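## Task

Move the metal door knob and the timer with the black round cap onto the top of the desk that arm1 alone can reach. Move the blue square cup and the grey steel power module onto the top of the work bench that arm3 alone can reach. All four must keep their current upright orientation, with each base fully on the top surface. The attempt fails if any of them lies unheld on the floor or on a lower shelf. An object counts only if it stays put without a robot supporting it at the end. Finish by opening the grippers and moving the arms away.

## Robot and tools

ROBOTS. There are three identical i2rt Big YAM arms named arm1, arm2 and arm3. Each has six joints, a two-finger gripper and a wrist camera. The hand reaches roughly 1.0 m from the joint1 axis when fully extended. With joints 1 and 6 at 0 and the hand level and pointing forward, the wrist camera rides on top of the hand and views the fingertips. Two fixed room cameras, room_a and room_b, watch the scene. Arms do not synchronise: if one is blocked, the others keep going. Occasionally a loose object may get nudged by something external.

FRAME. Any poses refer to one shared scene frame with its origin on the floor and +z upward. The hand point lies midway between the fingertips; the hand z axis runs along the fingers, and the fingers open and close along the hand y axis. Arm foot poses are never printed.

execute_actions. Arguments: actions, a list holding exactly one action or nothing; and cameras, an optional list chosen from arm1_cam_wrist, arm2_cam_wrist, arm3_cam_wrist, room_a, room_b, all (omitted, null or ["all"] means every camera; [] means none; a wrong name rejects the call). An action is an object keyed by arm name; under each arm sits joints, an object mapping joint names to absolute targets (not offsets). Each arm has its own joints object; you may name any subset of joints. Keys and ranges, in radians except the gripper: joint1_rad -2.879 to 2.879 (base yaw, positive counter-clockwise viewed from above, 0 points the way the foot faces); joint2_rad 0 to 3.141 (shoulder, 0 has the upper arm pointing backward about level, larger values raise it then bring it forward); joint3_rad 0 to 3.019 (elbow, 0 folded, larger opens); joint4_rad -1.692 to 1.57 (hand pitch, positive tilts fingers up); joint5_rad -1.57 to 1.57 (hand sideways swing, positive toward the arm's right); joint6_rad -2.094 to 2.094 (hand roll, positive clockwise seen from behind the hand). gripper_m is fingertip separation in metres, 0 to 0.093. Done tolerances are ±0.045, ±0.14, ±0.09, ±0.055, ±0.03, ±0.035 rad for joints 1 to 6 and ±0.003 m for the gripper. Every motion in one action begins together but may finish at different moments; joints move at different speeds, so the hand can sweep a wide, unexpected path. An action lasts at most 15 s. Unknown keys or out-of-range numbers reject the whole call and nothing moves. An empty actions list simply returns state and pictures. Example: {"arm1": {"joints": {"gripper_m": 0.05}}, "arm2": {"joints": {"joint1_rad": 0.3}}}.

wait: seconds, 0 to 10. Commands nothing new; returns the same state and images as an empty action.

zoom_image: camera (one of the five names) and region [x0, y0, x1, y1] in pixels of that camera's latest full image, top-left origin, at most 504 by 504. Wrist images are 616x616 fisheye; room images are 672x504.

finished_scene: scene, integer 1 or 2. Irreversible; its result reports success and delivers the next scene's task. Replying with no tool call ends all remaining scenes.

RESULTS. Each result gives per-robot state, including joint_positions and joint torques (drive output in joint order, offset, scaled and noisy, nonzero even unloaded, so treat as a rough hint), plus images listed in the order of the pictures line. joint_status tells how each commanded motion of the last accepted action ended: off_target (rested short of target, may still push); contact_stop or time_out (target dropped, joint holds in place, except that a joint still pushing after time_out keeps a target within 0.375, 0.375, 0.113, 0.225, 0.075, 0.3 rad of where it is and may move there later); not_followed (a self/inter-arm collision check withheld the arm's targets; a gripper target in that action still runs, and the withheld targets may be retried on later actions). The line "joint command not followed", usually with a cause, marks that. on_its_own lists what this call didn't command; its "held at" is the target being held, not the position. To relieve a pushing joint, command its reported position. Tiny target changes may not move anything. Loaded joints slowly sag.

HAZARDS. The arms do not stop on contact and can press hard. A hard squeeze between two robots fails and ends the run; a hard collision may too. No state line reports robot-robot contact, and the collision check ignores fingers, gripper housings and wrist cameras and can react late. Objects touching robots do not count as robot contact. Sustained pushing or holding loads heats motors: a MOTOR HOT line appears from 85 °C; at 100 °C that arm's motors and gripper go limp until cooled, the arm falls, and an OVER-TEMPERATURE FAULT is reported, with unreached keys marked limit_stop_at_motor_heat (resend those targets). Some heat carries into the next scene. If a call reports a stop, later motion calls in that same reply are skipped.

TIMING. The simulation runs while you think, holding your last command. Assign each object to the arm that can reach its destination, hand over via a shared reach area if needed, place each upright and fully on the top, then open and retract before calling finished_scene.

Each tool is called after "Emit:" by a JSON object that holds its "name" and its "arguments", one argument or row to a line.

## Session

Emit:
{"name": "execute_actions", "arguments": {
  "actions": []
}}

Scene clock: 0.00 s.
Joint torques (N m, as the arm reports them, + toward a larger angle): no reading
arm1.joint_positions: joint1_rad=-0.795 joint2_rad=+0.243 joint3_rad=+1.582 joint4_rad=-1.501 joint5_rad=+0.242 joint6_rad=-0.533 gripper_m=+0.094
arm1.joint_status: not commanded
arm1.hand: x=+0.7016 y=-0.9361 z=+1.5252 quat_wxyz=(-0.536, -0.015, -0.762, +0.364) (m; scene frame)
arm2.joint_positions: joint1_rad=-0.379 joint2_rad=+0.280 joint3_rad=+1.594 joint4_rad=-1.357 joint5_rad=-0.018 joint6_rad=-0.620 gripper_m=+0.094
arm2.joint_status: not commanded
arm2.hand: x=+0.2149 y=+0.2271 z=+1.6381 quat_wxyz=(+0.074, -0.628, -0.351, +0.691) (m; scene frame)
arm3.joint_positions: joint1_rad=-0.737 joint2_rad=+0.514 joint3_rad=+1.307 joint4_rad=-1.356 joint5_rad=+0.161 joint6_rad=-0.420 gripper_m=+0.094
arm3.joint_status: not commanded
arm3.hand: x=-1.1348 y=+0.6012 z=+1.3815 quat_wxyz=(+0.057, -0.804, -0.343, +0.483) (m; scene frame)
pictures: arm1_cam_wrist, arm2_cam_wrist, arm3_cam_wrist, room_a, room_b
Images, in order (width x height): arm1_cam_wrist 616x616, arm2_cam_wrist 616x616, arm3_cam_wrist 616x616, room_a 672x504, room_b 672x504.

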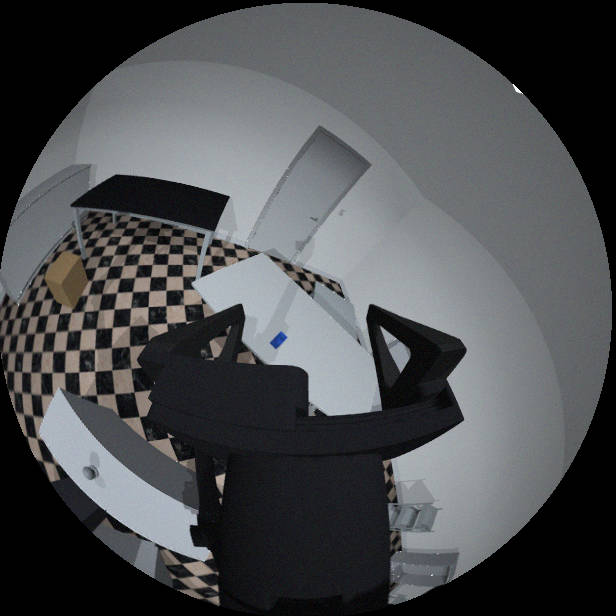

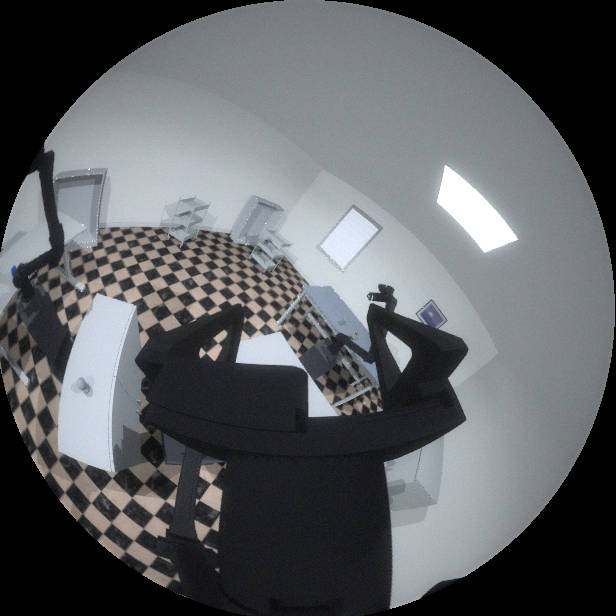

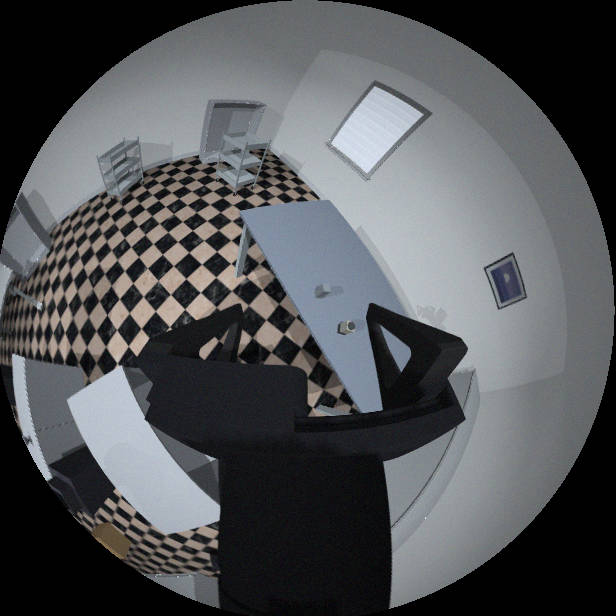

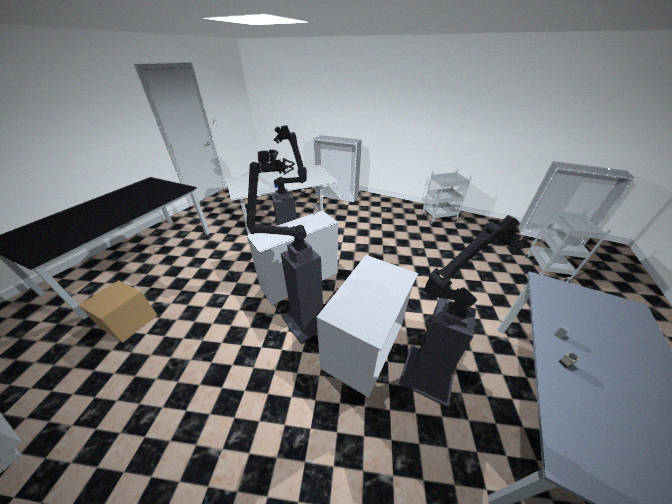

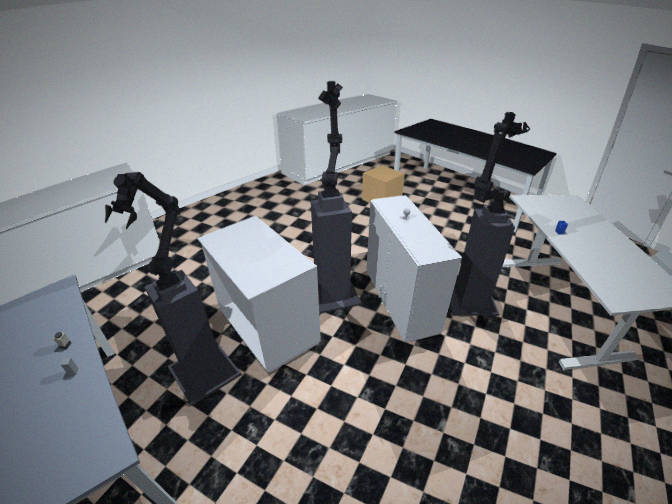

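Emit:
{"name": "execute_actions", "arguments": {
  "actions": [
    {"arm1":{"joints":{"joint1_rad":-0.4,"joint2_rad":1.75,"joint3_rad":1.65,"joint4_rad":-1.47,"joint5_rad":0,"joint6_rad":0}},"arm2":{"joints":{"joint1_rad":1.0,"joint2_rad":1.6,"joint3_rad":1.6,"joint4_rad":-1.57,"joint5_rad":0,"joint6_rad":0}},"arm3":{"joints":{"joint1_rad":-1.0,"joint2_rad":1.75,"joint3_rad":1.65,"joint4_rad":-1.47,"joint5_rad":0,"joint6_rad":0}}}
  ],
  "cameras": ["arm1_cam_wrist","arm2_cam_wrist","arm3_cam_wrist"]
}}

Scene clock: 10.97 s.
Joint torques (N m, as the arm reports them, + toward a larger angle): arm1=[  1.17 -17.14   8.09   0.43  -0.12   0.1 ] | arm2=[  0.56 -13.93   9.04  -0.26   0.01   0.19] | arm3=[ -0.31 -15.89  12.91  -0.08  -0.21   0.19]
arm1.joint_positions: joint1_rad=-0.411 joint2_rad=+1.734 joint3_rad=+1.646 joint4_rad=-1.473 joint5_rad=+0.003 joint6_rad=-0.016 gripper_m=+0.094
arm1.joint_status: all done
arm1.hand: x=+1.2505 y=-0.8938 z=+1.1146 quat_wxyz=(-0.001, +0.014, -1.000, +0.002) (m; scene frame)
arm2.joint_positions: joint1_rad=+1.010 joint2_rad=+1.603 joint3_rad=+1.591 joint4_rad=-1.561 joint5_rad=+0.001 joint6_rad=-0.016 gripper_m=+0.094
arm2.joint_status: all done
arm2.hand: x=+0.3262 y=-0.2396 z=+1.2384 quat_wxyz=(+0.001, -0.626, -0.780, +0.004) (m; scene frame)
arm3.joint_positions: joint1_rad=-0.997 joint2_rad=+1.776 joint3_rad=+1.619 joint4_rad=-1.461 joint5_rad=+0.003 joint6_rad=-0.015 gripper_m=+0.094
arm3.joint_status: all done
arm3.hand: x=-1.4630 y=+0.5549 z=+1.0453 quat_wxyz=(+0.004, -0.993, -0.115, -0.024) (m; scene frame)
pictures: arm1_cam_wrist, arm2_cam_wrist, arm3_cam_wrist
Images, in order (width x height): arm1_cam_wrist 616x616, arm2_cam_wrist 616x616, arm3_cam_wrist 616x616.

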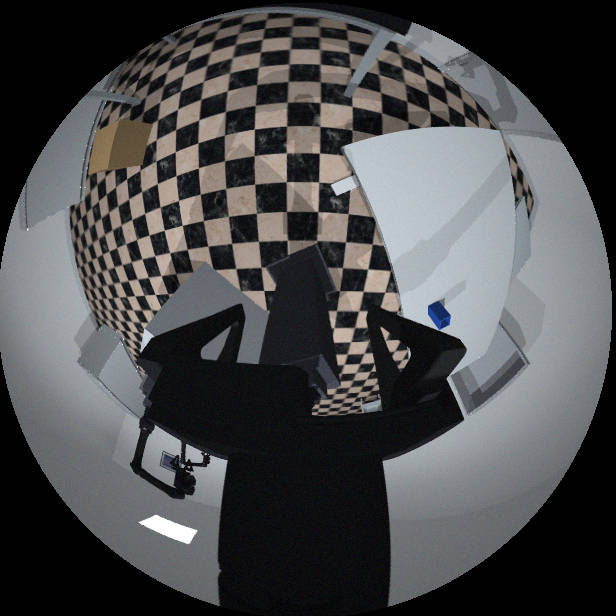

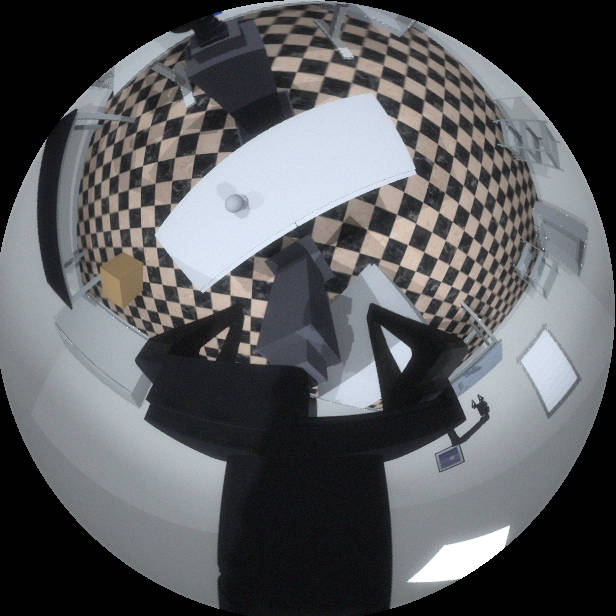

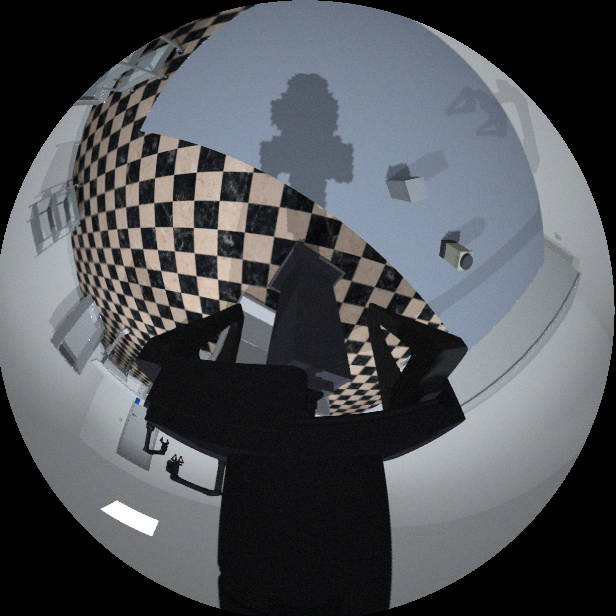

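Emit:
{"name": "execute_actions", "arguments": {
  "actions": [
    {"arm1":{"joints":{"joint1_rad":-1.29,"joint2_rad":1.88,"joint3_rad":1.47,"joint4_rad":-1.13}},"arm2":{"joints":{"joint1_rad":2.3,"joint2_rad":1.0,"joint3_rad":1.2}},"arm3":{"joints":{"joint1_rad":-1.63,"joint2_rad":2.15,"joint3_rad":2.04,"joint4_rad":-1.42}}}
  ],
  "cameras": ["arm1_cam_wrist","arm3_cam_wrist"]
}}

Scene clock: 33.50 s.
Joint torques (N m, as the arm reports them, + toward a larger angle): arm1=[  0.79 -21.27   7.08   0.6   -0.06   0.08] | arm2=[ 1.33 -4.18  8.07  0.31  0.02  0.17] | arm3=[ -0.11 -20.95  14.31   0.3   -0.13   0.15]
arm1.joint_positions: joint1_rad=-1.299 joint2_rad=+1.902 joint3_rad=+1.469 joint4_rad=-1.138 joint5_rad=+0.001 joint6_rad=-0.013 gripper_m=+0.094
arm1.joint_status: all done
arm1.hand: x=+1.0723 y=-1.3273 z=+0.9637 quat_wxyz=(+0.002, -0.418, -0.908, +0.003) (m; scene frame)
arm2.joint_positions: joint1_rad=+2.295 joint2_rad=+0.995 joint3_rad=+1.207 joint4_rad=-1.562 joint5_rad=+0.000 joint6_rad=-0.014 gripper_m=+0.094
arm2.joint_status: all done
arm2.hand: x=+0.5286 y=+0.2092 z=+1.3029 quat_wxyz=(-0.107, -0.034, -0.994, +0.009) (m; scene frame)
arm3.joint_positions: joint1_rad=-1.628 joint2_rad=+2.183 joint3_rad=+1.994 joint4_rad=-1.420 joint5_rad=+0.001 joint6_rad=-0.012 gripper_m=+0.094
arm3.joint_status: all done
arm3.hand: x=-1.5485 y=+0.9352 z=+0.9476 quat_wxyz=(-0.003, -0.980, +0.200, -0.019) (m; scene frame)
pictures: arm1_cam_wrist, arm3_cam_wrist
Images, in order (width x height): arm1_cam_wrist 616x616, arm3_cam_wrist 616x616.

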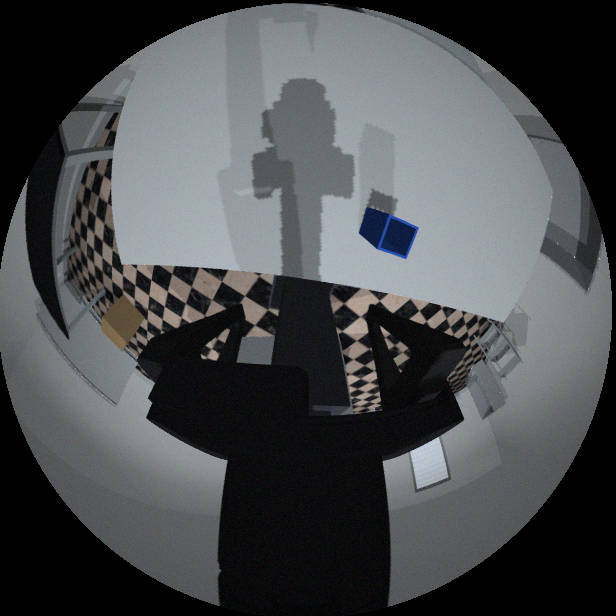

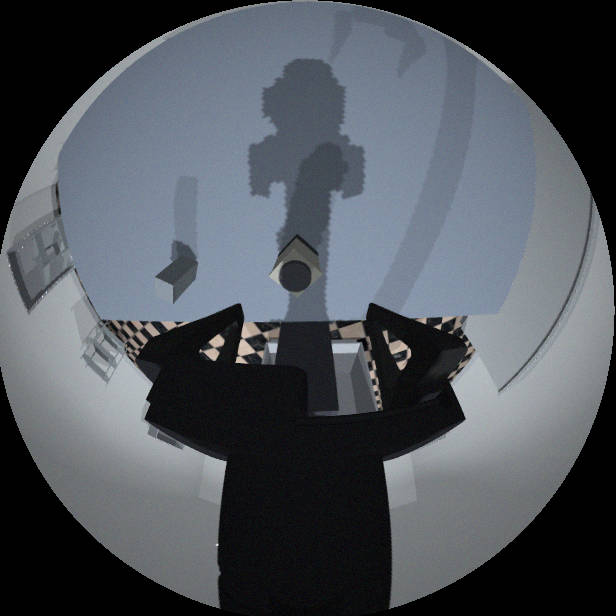

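Emit:
{"name": "execute_actions", "arguments": {
  "actions": [
    {"arm1":{"joints":{"joint1_rad":-1.543,"joint2_rad":2.145,"joint3_rad":1.62,"joint4_rad":-1.02,"joint6_rad":0.1}},"arm3":{"joints":{"joint1_rad":-1.615,"joint2_rad":2.2,"joint3_rad":2.0,"joint4_rad":-1.36}}}
  ],
  "cameras": ["arm1_cam_wrist","arm3_cam_wrist","room_a"]
}}

Emit:
{"name": "zoom_image", "arguments": {
  "camera": "arm3_cam_wrist",
  "region": [230,200,380,340]
}}

Scene clock: 51.87 s.
Joint torques (N m, as the arm reports them, + toward a larger angle): arm1=[  0.32 -22.52   8.     0.46  -0.05   0.1 ] | arm2=[ 1.54 -3.99  8.08  0.34  0.02  0.17] | arm3=[  0.5  -18.08  10.42   0.8   -0.12   0.15]
arm1.joint_positions: joint1_rad=-1.547 joint2_rad=+2.148 joint3_rad=+1.599 joint4_rad=-1.023 joint5_rad=+0.001 joint6_rad=+0.085 gripper_m=+0.094
arm1.joint_status: all done
arm1.hand: x=+0.9797 y=-1.4508 z=+0.8696 quat_wxyz=(+0.003, -0.568, -0.823, +0.003) (m; scene frame)
arm2.joint_positions: joint1_rad=+2.295 joint2_rad=+0.995 joint3_rad=+1.207 joint4_rad=-1.562 joint5_rad=+0.000 joint6_rad=-0.014 gripper_m=+0.094
arm2.joint_status: not commanded
arm2.hand: x=+0.5286 y=+0.2092 z=+1.3029 quat_wxyz=(-0.107, -0.034, -0.994, +0.009) (m; scene frame)
arm3.joint_positions: joint1_rad=-1.620 joint2_rad=+2.190 joint3_rad=+1.994 joint4_rad=-1.372 joint5_rad=+0.001 joint6_rad=-0.012 gripper_m=+0.094
arm3.joint_status: all done
arm3.hand: x=-1.5611 y=+0.9349 z=+0.9424 quat_wxyz=(+0.001, -0.981, +0.196, +0.001) (m; scene frame)
pictures: arm1_cam_wrist, arm3_cam_wrist, room_a
Images, in order (width x height): arm1_cam_wrist 616x616, arm3_cam_wrist 616x616, room_a 672x504.

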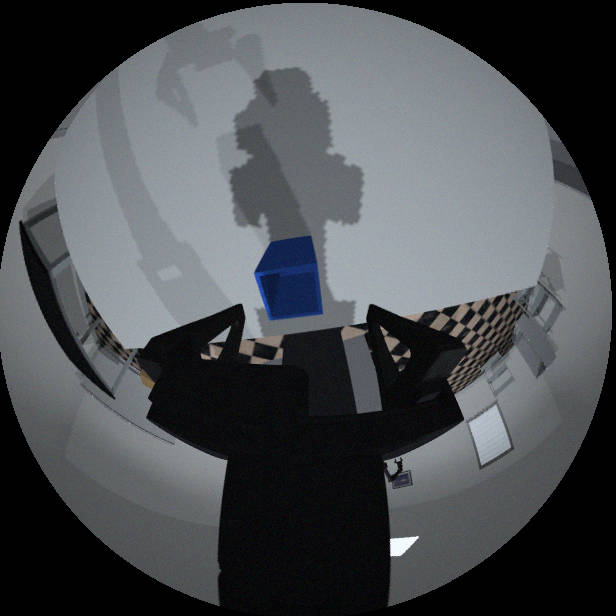

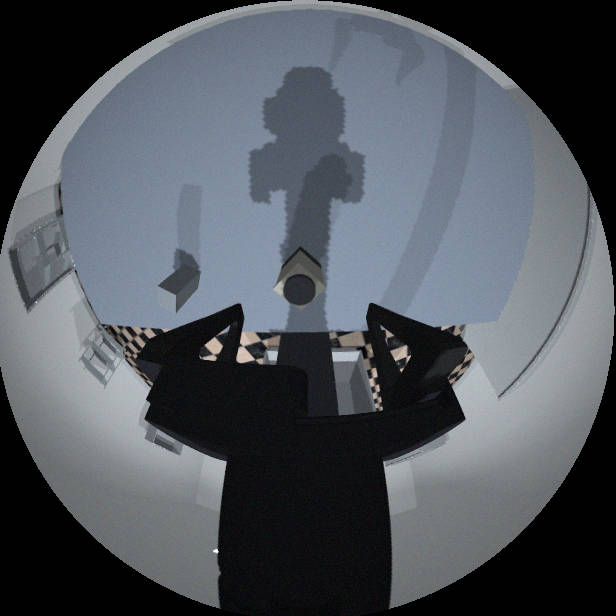

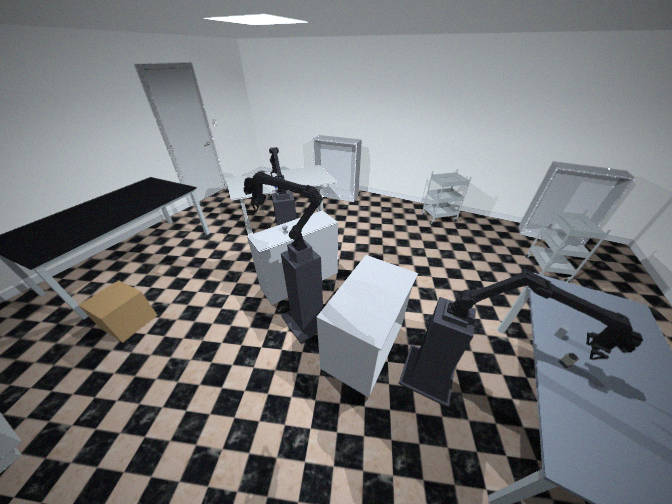

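Region (230, 200, 380, 340) of arm3_cam_wrist's 616x616 image, scaled by 3.360, with more detail than that image has; it fills the top 470 rows of this view, and the rest is white.

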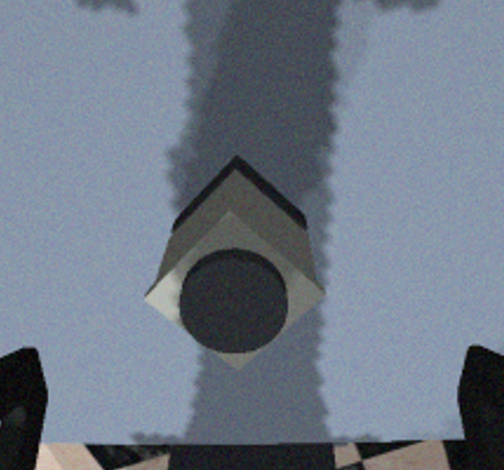

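Emit:
{"name": "execute_actions", "arguments": {
  "actions": [
    {"arm1":{"joints":{"joint1_rad":-1.515,"joint2_rad":2.115,"joint3_rad":1.51,"joint4_rad":-0.95,"joint6_rad":-0.06}},"arm3":{"joints":{"joint2_rad":2.14,"joint3_rad":1.81,"joint4_rad":-1.2,"joint6_rad":0.785}}}
  ],
  "cameras": ["arm1_cam_wrist","arm3_cam_wrist"]
}}

Scene clock: 64.90 s.
Joint torques (N m, as the arm reports them, + toward a larger angle): arm1=[  0.68 -22.98   6.     0.82  -0.06  -0.17] | arm2=[ 1.34 -4.44  8.04  0.26  0.02  0.15] | arm3=[  0.53 -20.52  10.77   0.76  -0.06   0.2 ]
arm1.joint_positions: joint1_rad=-1.522 joint2_rad=+2.133 joint3_rad=+1.514 joint4_rad=-0.964 joint5_rad=+0.001 joint6_rad=-0.045 gripper_m=+0.094
arm1.joint_status: all done
arm1.hand: x=+0.9832 y=-1.4252 z=+0.8513 quat_wxyz=(+0.008, -0.503, -0.864, +0.000) (m; scene frame)
arm2.joint_positions: joint1_rad=+2.295 joint2_rad=+0.995 joint3_rad=+1.207 joint4_rad=-1.562 joint5_rad=+0.000 joint6_rad=-0.014 gripper_m=+0.094
arm2.joint_status: not commanded
arm2.hand: x=+0.5286 y=+0.2092 z=+1.3029 quat_wxyz=(-0.107, -0.034, -0.994, +0.009) (m; scene frame)
arm3.joint_positions: joint1_rad=-1.620 joint2_rad=+2.170 joint3_rad=+1.795 joint4_rad=-1.212 joint5_rad=+0.001 joint6_rad=+0.769 gripper_m=+0.094
arm3.joint_status: all done
arm3.hand: x=-1.5341 y=+0.9232 z=+0.8823 quat_wxyz=(+0.002, -0.832, +0.555, -0.008) (m; scene frame)
pictures: arm1_cam_wrist, arm3_cam_wrist
Images, in order (width x height): arm1_cam_wrist 616x616, arm3_cam_wrist 616x616.

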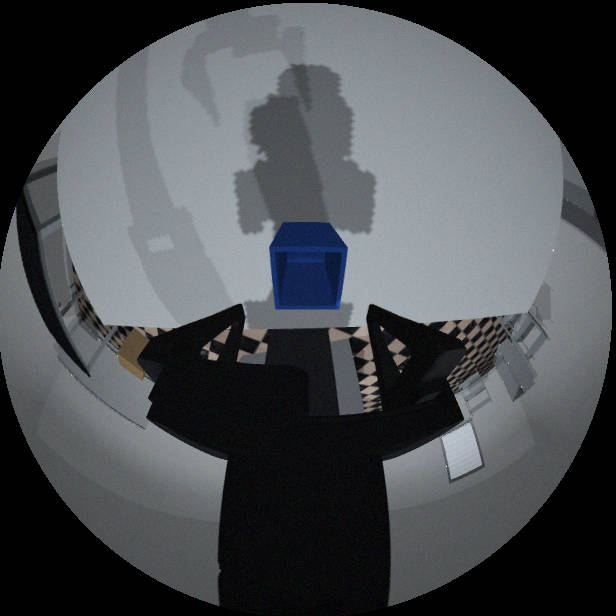

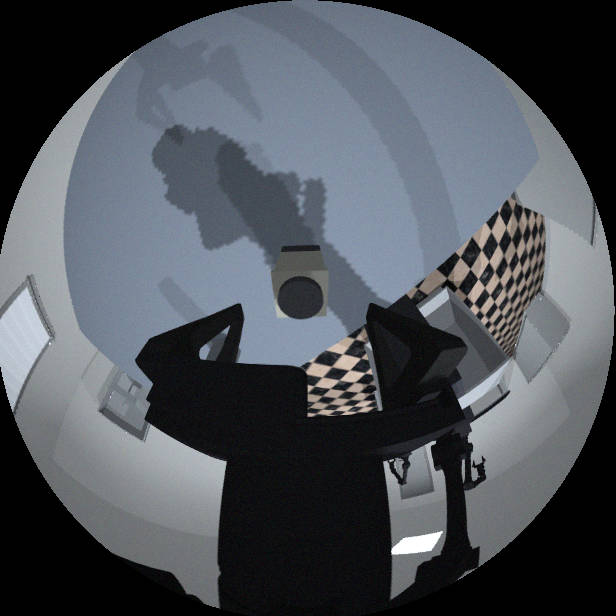

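Emit:
{"name": "execute_actions", "arguments": {
  "actions": [
    {"arm1":{"joints":{"joint2_rad":2.23,"joint3_rad":1.5,"joint4_rad":-0.81}},"arm3":{"joints":{"joint2_rad":2.22,"joint3_rad":1.76,"joint4_rad":-1.08}}}
  ],
  "cameras": ["arm1_cam_wrist","arm3_cam_wrist"]
}}

Scene clock: 75.00 s.
Joint torques (N m, as the arm reports them, + toward a larger angle): arm1=[  0.65 -20.51   5.63   0.99  -0.06  -0.17] | arm2=[ 1.2  -4.11  8.14  0.2   0.03  0.16] | arm3=[  0.31 -18.75  10.25   0.74  -0.06   0.18]
arm1.joint_positions: joint1_rad=-1.522 joint2_rad=+2.209 joint3_rad=+1.505 joint4_rad=-0.824 joint5_rad=+0.001 joint6_rad=-0.045 gripper_m=+0.094
arm1.joint_status: all done
arm1.hand: x=+0.9894 y=-1.4381 z=+0.8052 quat_wxyz=(-0.015, -0.503, -0.864, +0.015) (m; scene frame)
arm2.joint_positions: joint1_rad=+2.295 joint2_rad=+0.995 joint3_rad=+1.207 joint4_rad=-1.562 joint5_rad=+0.000 joint6_rad=-0.014 gripper_m=+0.094
arm2.joint_status: not commanded
arm2.hand: x=+0.5286 y=+0.2092 z=+1.3029 quat_wxyz=(-0.107, -0.034, -0.994, +0.009) (m; scene frame)
arm3.joint_positions: joint1_rad=-1.620 joint2_rad=+2.227 joint3_rad=+1.748 joint4_rad=-1.091 joint5_rad=+0.001 joint6_rad=+0.770 gripper_m=+0.094
arm3.joint_status: all done
arm3.hand: x=-1.5365 y=+0.9243 z=+0.8306 quat_wxyz=(+0.001, -0.832, +0.555, +0.000) (m; scene frame)
pictures: arm1_cam_wrist, arm3_cam_wrist
Images, in order (width x height): arm1_cam_wrist 616x616, arm3_cam_wrist 616x616.

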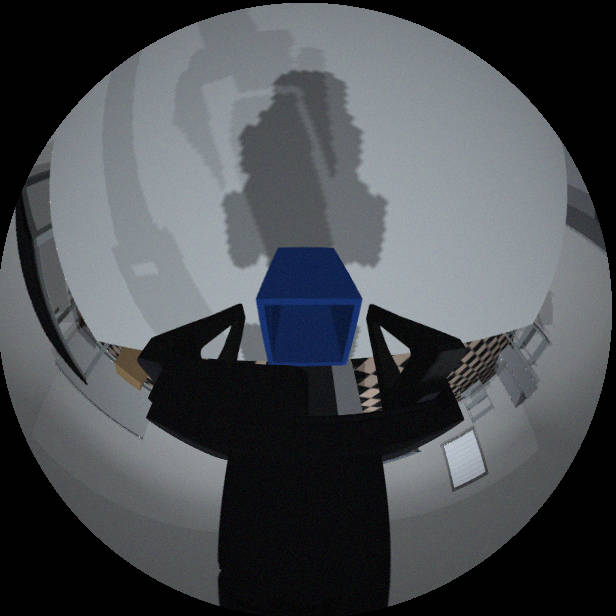

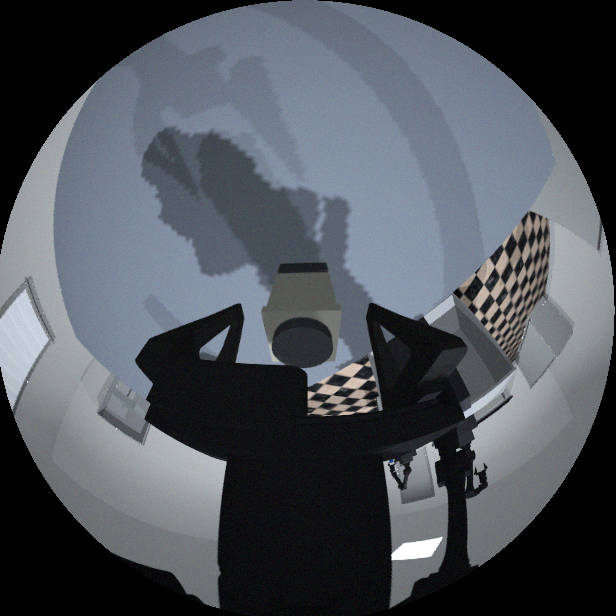

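Emit:
{"name": "execute_actions", "arguments": {
  "actions": [
    {"arm1":{"joints":{"joint2_rad":2.2,"joint3_rad":1.4,"joint4_rad":-0.77}},"arm3":{"joints":{"joint1_rad":-1.585,"joint2_rad":2.24,"joint3_rad":1.68,"joint4_rad":-0.995}}}
  ],
  "cameras": ["arm1_cam_wrist","arm3_cam_wrist"]
}}

Scene clock: 87.57 s.
Joint torques (N m, as the arm reports them, + toward a larger angle): arm1=[  0.65 -21.76   5.38   0.73  -0.06  -0.17] | arm2=[ 1.45 -4.32  8.08  0.3   0.01  0.16] | arm3=[ -0.29 -18.14   9.64   0.7   -0.06   0.18]
arm1.joint_positions: joint1_rad=-1.522 joint2_rad=+2.209 joint3_rad=+1.399 joint4_rad=-0.782 joint5_rad=+0.001 joint6_rad=-0.045 gripper_m=+0.094
arm1.joint_status: all done
arm1.hand: x=+0.9694 y=-1.3993 z=+0.7757 quat_wxyz=(+0.012, -0.503, -0.864, -0.003) (m; scene frame)
arm2.joint_positions: joint1_rad=+2.295 joint2_rad=+0.995 joint3_rad=+1.207 joint4_rad=-1.562 joint5_rad=+0.000 joint6_rad=-0.014 gripper_m=+0.094
arm2.joint_status: not commanded
arm2.hand: x=+0.5286 y=+0.2092 z=+1.3029 quat_wxyz=(-0.107, -0.034, -0.994, +0.009) (m; scene frame)
arm3.joint_positions: joint1_rad=-1.581 joint2_rad=+2.241 joint3_rad=+1.669 joint4_rad=-1.006 joint5_rad=+0.001 joint6_rad=+0.770 gripper_m=+0.094
arm3.joint_status: all done
arm3.hand: x=-1.5312 y=+0.8954 z=+0.7956 quat_wxyz=(+0.001, -0.842, +0.539, -0.004) (m; scene frame)
pictures: arm1_cam_wrist, arm3_cam_wrist
Images, in order (width x height): arm1_cam_wrist 616x616, arm3_cam_wrist 616x616.

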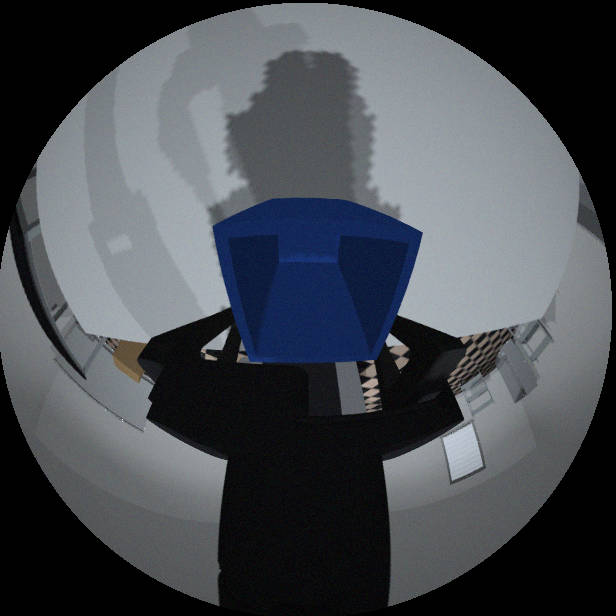

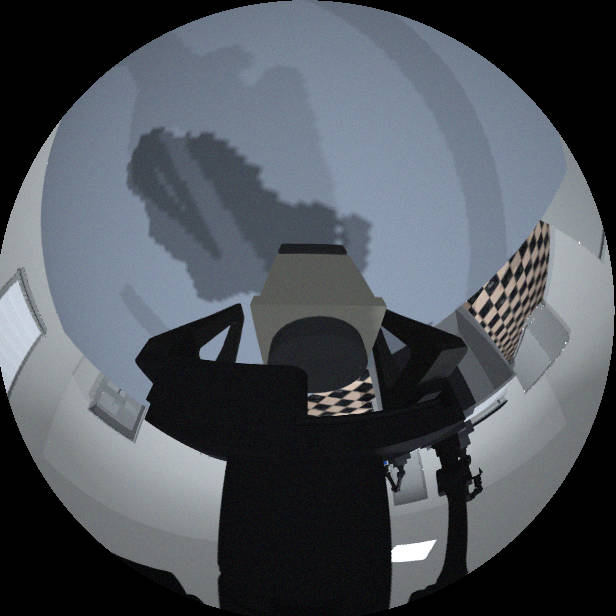

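Emit:
{"name": "execute_actions", "arguments": {
  "actions": [
    {"arm1":{"joints":{"gripper_m":0}},"arm3":{"joints":{"gripper_m":0}}}
  ],
  "cameras": ["arm1_cam_wrist","arm3_cam_wrist"]
}}

Emit:
{"name": "execute_actions", "arguments": {
  "actions": [
    {"arm1":{"joints":{"joint2_rad":1.75,"joint3_rad":1.6,"joint4_rad":-1.42}},"arm3":{"joints":{"joint2_rad":1.8,"joint3_rad":1.8,"joint4_rad":-1.57}}}
  ],
  "cameras": []
}}

Emit:
{"name": "execute_actions", "arguments": {
  "actions": [
    {"arm1":{"joints":{"joint1_rad":1.85,"joint6_rad":0}},"arm3":{"joints":{"joint1_rad":1.1,"joint6_rad":0}}}
  ],
  "cameras": ["arm1_cam_wrist","arm3_cam_wrist","room_b"]
}}

Scene clock: 94.20 s.
Joint torques (N m, as the arm reports them, + toward a larger angle): arm1=[  0.67 -21.85   5.35   0.71  -0.05  -0.16] | arm2=[ 1.15 -4.48  8.1   0.34  0.    0.14] | arm3=[ -0.24 -18.07   9.57   0.69  -0.04   0.18]
arm1.joint_positions: joint1_rad=-1.522 joint2_rad=+2.209 joint3_rad=+1.399 joint4_rad=-0.782 joint5_rad=+0.001 joint6_rad=-0.046 gripper_m=+0.049
arm1.joint_status: gripper_m off_target (ended at +0.049, target +0.000)
arm1.hand: x=+0.9694 y=-1.3992 z=+0.7757 quat_wxyz=(+0.012, -0.502, -0.865, -0.003) (m; scene frame)
arm2.joint_positions: joint1_rad=+2.295 joint2_rad=+0.995 joint3_rad=+1.207 joint4_rad=-1.562 joint5_rad=+0.000 joint6_rad=-0.014 gripper_m=+0.094
arm2.joint_status: not commanded
arm2.hand: x=+0.5286 y=+0.2092 z=+1.3029 quat_wxyz=(-0.107, -0.034, -0.994, +0.009) (m; scene frame)
arm3.joint_positions: joint1_rad=-1.581 joint2_rad=+2.241 joint3_rad=+1.669 joint4_rad=-1.005 joint5_rad=+0.000 joint6_rad=+0.771 gripper_m=+0.044
arm3.joint_status: gripper_m off_target (ended at +0.044, target +0.000)
arm3.hand: x=-1.5315 y=+0.8954 z=+0.7956 quat_wxyz=(+0.001, -0.842, +0.539, -0.003) (m; scene frame)
pictures: arm1_cam_wrist, arm3_cam_wrist
Images, in order (width x height): arm1_cam_wrist 616x616, arm3_cam_wrist 616x616.

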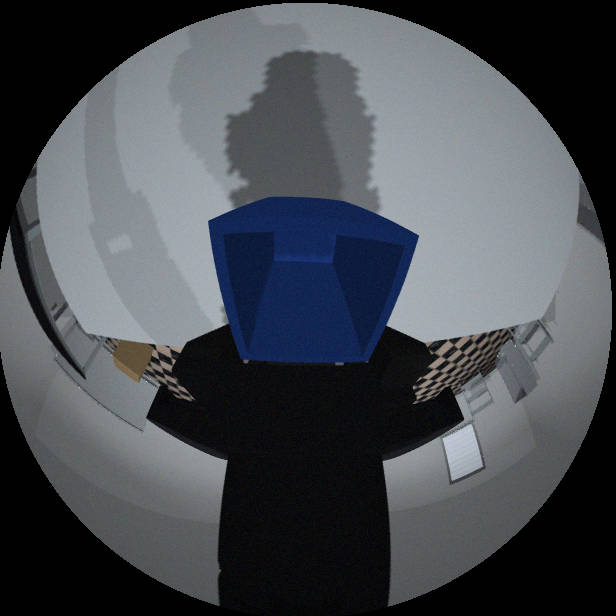

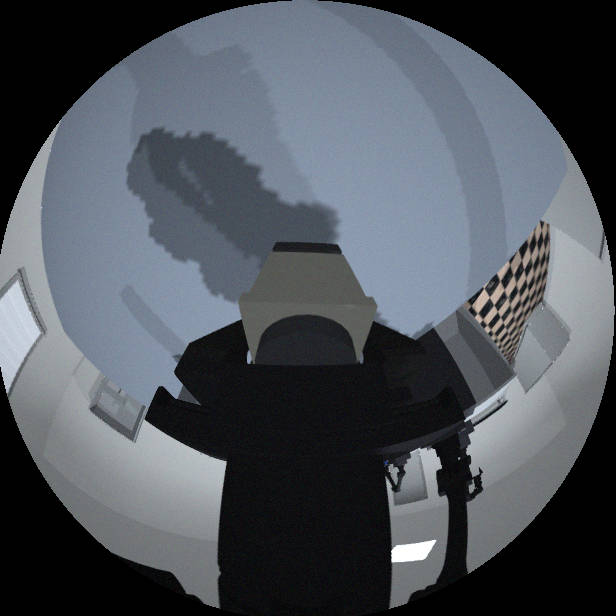

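Scene clock: 95.97 s.
Joint torques (N m, as the arm reports them, + toward a larger angle): arm1=[  0.67 -17.31   8.43  -0.13  -0.05  -0.16] | arm2=[ 1.44 -4.16  8.15  0.37  0.01  0.16] | arm3=[ -0.15 -16.42  11.94  -0.05  -0.03   0.17]
arm1.joint_positions: joint1_rad=-1.522 joint2_rad=+1.740 joint3_rad=+1.589 joint4_rad=-1.407 joint5_rad=+0.001 joint6_rad=-0.046 gripper_m=+0.049
arm1.joint_status: all done
arm1.hand: x=+0.9595 y=-1.3749 z=+1.0929 quat_wxyz=(-0.003, -0.502, -0.865, +0.006) (m; scene frame)
arm2.joint_positions: joint1_rad=+2.295 joint2_rad=+0.995 joint3_rad=+1.207 joint4_rad=-1.562 joint5_rad=+0.000 joint6_rad=-0.014 gripper_m=+0.094
arm2.joint_status: not commanded
arm2.hand: x=+0.5286 y=+0.2092 z=+1.3029 quat_wxyz=(-0.107, -0.034, -0.994, +0.009) (m; scene frame)
arm3.joint_positions: joint1_rad=-1.581 joint2_rad=+1.822 joint3_rad=+1.780 joint4_rad=-1.562 joint5_rad=+0.000 joint6_rad=+0.771 gripper_m=+0.044
arm3.joint_status: all done
arm3.hand: x=-1.4618 y=+0.8682 z=+1.0820 quat_wxyz=(+0.004, -0.842, +0.539, -0.017) (m; scene frame)
pictures: none
No camera images: the call's "cameras" was empty. Leave "cameras" out to get every camera's image.

Scene clock: 98.70 s.
Joint torques (N m, as the arm reports them, + toward a larger angle): arm1=[ -0.26 -17.48   8.45  -0.13   0.01   0.09] | arm2=[ 1.21 -4.58  8.09  0.33  0.03  0.18] | arm3=[ -0.06 -16.31  11.98   0.04  -0.01  -0.08]
arm1.joint_positions: joint1_rad=+1.856 joint2_rad=+1.740 joint3_rad=+1.589 joint4_rad=-1.407 joint5_rad=-0.001 joint6_rad=-0.014 gripper_m=+0.049
arm1.joint_status: all done
arm1.hand: x=+0.3703 y=-0.4945 z=+1.0950 quat_wxyz=(+0.000, +0.911, -0.411, -0.009) (m; scene frame)
arm2.joint_positions: joint1_rad=+2.295 joint2_rad=+0.995 joint3_rad=+1.207 joint4_rad=-1.562 joint5_rad=+0.000 joint6_rad=-0.014 gripper_m=+0.094
arm2.joint_status: not commanded
arm2.hand: x=+0.5286 y=+0.2092 z=+1.3029 quat_wxyz=(-0.107, -0.034, -0.994, +0.009) (m; scene frame)
arm3.joint_positions: joint1_rad=+1.104 joint2_rad=+1.822 joint3_rad=+1.780 joint4_rad=-1.562 joint5_rad=-0.002 joint6_rad=+0.013 gripper_m=+0.044
arm3.joint_status: all done
arm3.hand: x=-0.5677 y=+0.2601 z=+1.0824 quat_wxyz=(+0.015, -0.407, -0.913, -0.008) (m; scene frame)
pictures: arm1_cam_wrist, arm3_cam_wrist, room_b
Images, in order (width x height): arm1_cam_wrist 616x616, arm3_cam_wrist 616x616, room_b 672x504.

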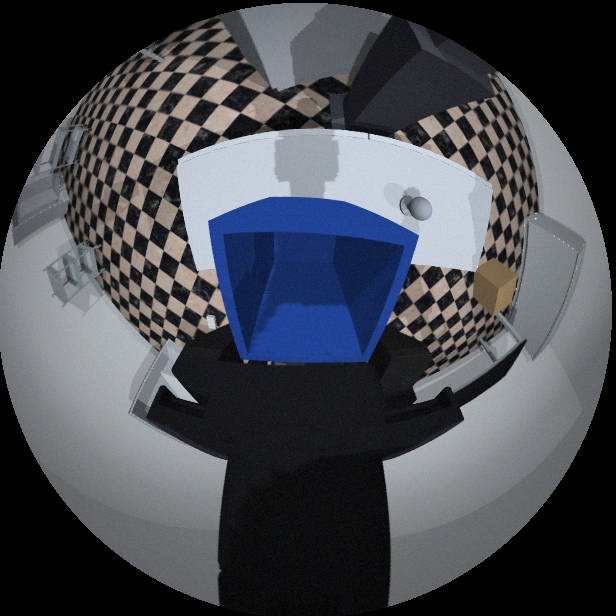

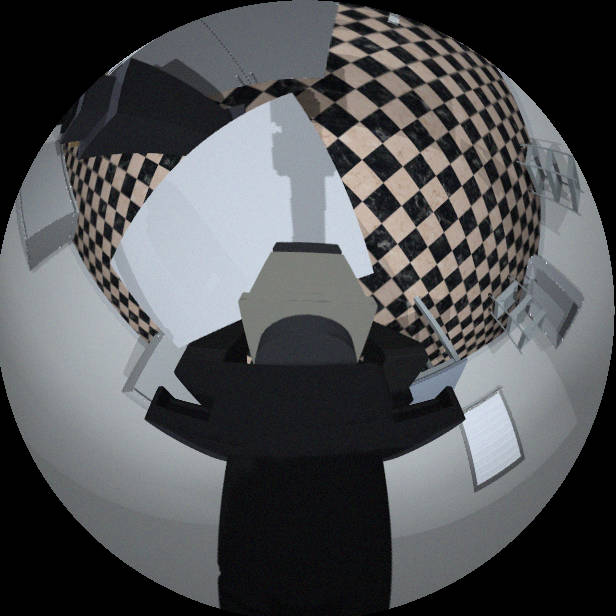

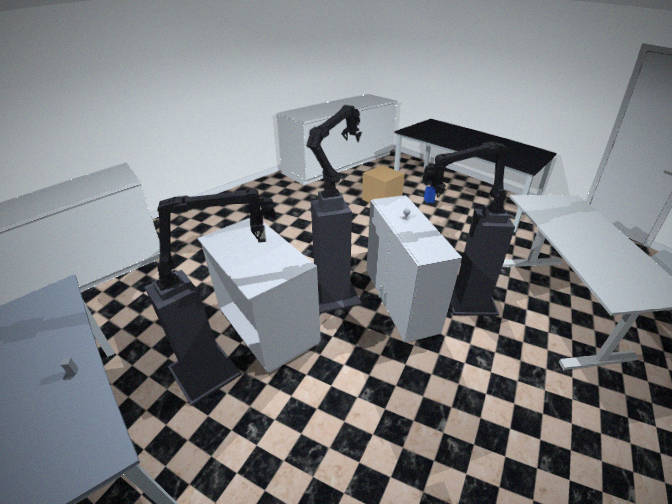

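Emit:
{"name": "execute_actions", "arguments": {
  "actions": [
    {"arm1":{"joints":{"joint1_rad":1.92,"joint2_rad":2.13,"joint3_rad":1.74,"joint4_rad":-1.15}},"arm3":{"joints":{"joint1_rad":1.25,"joint2_rad":2.17,"joint3_rad":1.96,"joint4_rad":-1.31}}}
  ],
  "cameras": ["arm1_cam_wrist","arm3_cam_wrist","room_b"]
}}

Scene clock: 109.03 s.
Joint torques (N m, as the arm reports them, + toward a larger angle): arm1=[  0.15 -24.71   8.7    0.73   0.     0.09] | arm2=[ 1.07 -4.41  8.15  0.32  0.02  0.15] | arm3=[  0.3  -21.68  13.24   0.64  -0.06  -0.08]
arm1.joint_positions: joint1_rad=+1.921 joint2_rad=+2.154 joint3_rad=+1.713 joint4_rad=-1.163 joint5_rad=-0.001 joint6_rad=-0.014 gripper_m=+0.049
arm1.joint_status: all done
arm1.hand: x=+0.2798 y=-0.4533 z=+0.9067 quat_wxyz=(+0.009, +0.924, -0.382, +0.012) (m; scene frame)
arm2.joint_positions: joint1_rad=+2.295 joint2_rad=+0.995 joint3_rad=+1.207 joint4_rad=-1.562 joint5_rad=+0.000 joint6_rad=-0.014 gripper_m=+0.094
arm2.joint_status: not commanded
arm2.hand: x=+0.5286 y=+0.2092 z=+1.3029 quat_wxyz=(-0.107, -0.034, -0.994, +0.009) (m; scene frame)
arm3.joint_positions: joint1_rad=+1.247 joint2_rad=+2.209 joint3_rad=+1.924 joint4_rad=-1.319 joint5_rad=-0.001 joint6_rad=+0.013 gripper_m=+0.044
arm3.joint_status: all done
arm3.hand: x=-0.4317 y=+0.2515 z=+0.9051 quat_wxyz=(+0.015, -0.340, -0.940, -0.006) (m; scene frame)
pictures: arm1_cam_wrist, arm3_cam_wrist, room_b
Images, in order (width x height): arm1_cam_wrist 616x616, arm3_cam_wrist 616x616, room_b 672x504.

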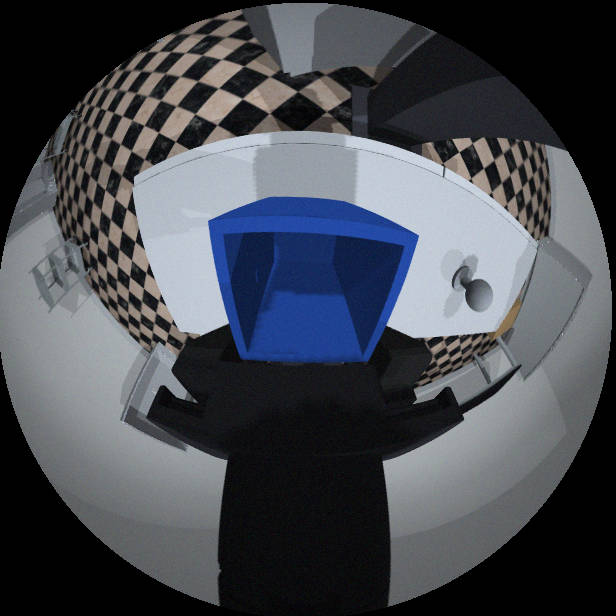

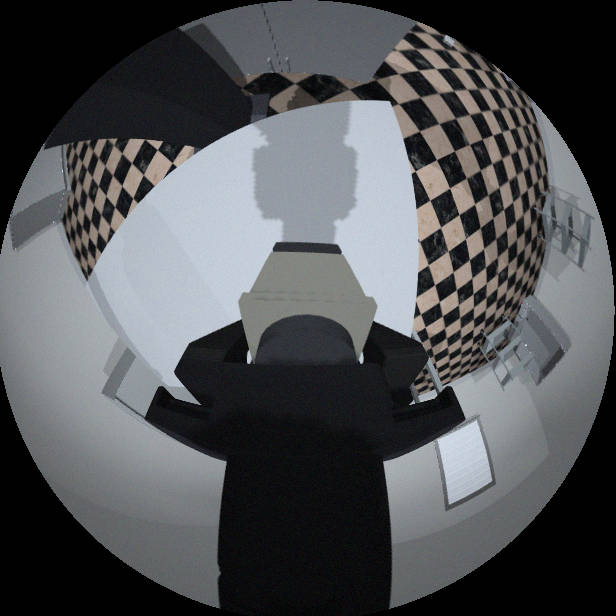

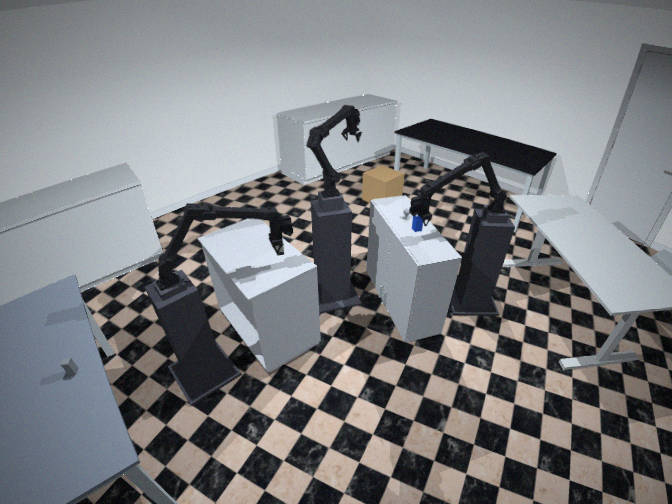

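Emit:
{"name": "execute_actions", "arguments": {
  "actions": [
    {"arm1":{"joints":{"joint2_rad":2.21,"joint4_rad":-1.065}},"arm3":{"joints":{"joint2_rad":2.26,"joint4_rad":-1.225}}}
  ],
  "cameras": []
}}

Emit:
{"name": "execute_actions", "arguments": {
  "actions": [
    {"arm1":{"joints":{"joint2_rad":2.26,"joint4_rad":-1.015}},"arm3":{"joints":{"joint2_rad":2.31,"joint4_rad":-1.175}}}
  ],
  "cameras": ["room_b"]
}}

Scene clock: 117.73 s.
Joint torques (N m, as the arm reports them, + toward a larger angle): arm1=[  0.16 -21.11   8.7    0.95   0.     0.09] | arm2=[ 1.3  -4.46  8.1   0.19 -0.01  0.15] | arm3=[  0.22 -20.5   12.95   0.72  -0.05  -0.08]
arm1.joint_positions: joint1_rad=+1.921 joint2_rad=+2.182 joint3_rad=+1.713 joint4_rad=-1.081 joint5_rad=-0.001 joint6_rad=-0.014 gripper_m=+0.049
arm1.joint_status: all done
arm1.hand: x=+0.2683 y=-0.4418 z=+0.8896 quat_wxyz=(-0.001, +0.924, -0.382, -0.012) (m; scene frame)
arm2.joint_positions: joint1_rad=+2.295 joint2_rad=+0.995 joint3_rad=+1.207 joint4_rad=-1.562 joint5_rad=+0.000 joint6_rad=-0.014 gripper_m=+0.094
arm2.joint_status: not commanded
arm2.hand: x=+0.5286 y=+0.2092 z=+1.3029 quat_wxyz=(-0.107, -0.034, -0.994, +0.009) (m; scene frame)
arm3.joint_positions: joint1_rad=+1.247 joint2_rad=+2.278 joint3_rad=+1.924 joint4_rad=-1.236 joint5_rad=-0.001 joint6_rad=+0.013 gripper_m=+0.044
arm3.joint_status: all done
arm3.hand: x=-0.4218 y=+0.2436 z=+0.8601 quat_wxyz=(+0.009, -0.340, -0.940, -0.004) (m; scene frame)
pictures: none
No camera images: the call's "cameras" was empty. Leave "cameras" out to get every camera's image.

Scene clock: 118.63 s.
Joint torques (N m, as the arm reports them, + toward a larger angle): arm1=[  0.14 -22.01   8.48   0.92   0.     0.08] | arm2=[ 1.16 -4.24  8.13  0.31  0.04  0.16] | arm3=[  0.36 -20.35  12.9    0.81  -0.06  -0.07]
arm1.joint_positions: joint1_rad=+1.921 joint2_rad=+2.241 joint3_rad=+1.713 joint4_rad=-1.030 joint5_rad=-0.001 joint6_rad=-0.014 gripper_m=+0.049
arm1.joint_status: all done
arm1.hand: x=+0.2661 y=-0.4398 z=+0.8536 quat_wxyz=(+0.000, +0.924, -0.382, -0.009) (m; scene frame)
arm2.joint_positions: joint1_rad=+2.295 joint2_rad=+0.995 joint3_rad=+1.207 joint4_rad=-1.562 joint5_rad=+0.000 joint6_rad=-0.014 gripper_m=+0.094
arm2.joint_status: not commanded
arm2.hand: x=+0.5286 y=+0.2092 z=+1.3029 quat_wxyz=(-0.107, -0.034, -0.994, +0.009) (m; scene frame)
arm3.joint_positions: joint1_rad=+1.247 joint2_rad=+2.320 joint3_rad=+1.924 joint4_rad=-1.187 joint5_rad=-0.001 joint6_rad=+0.013 gripper_m=+0.044
arm3.joint_status: all done
arm3.hand: x=-0.4172 y=+0.2398 z=+0.8324 quat_wxyz=(+0.005, -0.340, -0.940, -0.003) (m; scene frame)
pictures: room_b
Images, in order (width x height): room_b 672x504.

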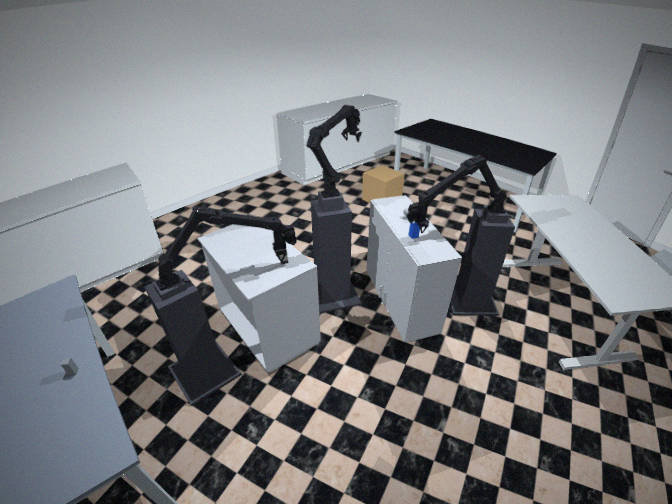

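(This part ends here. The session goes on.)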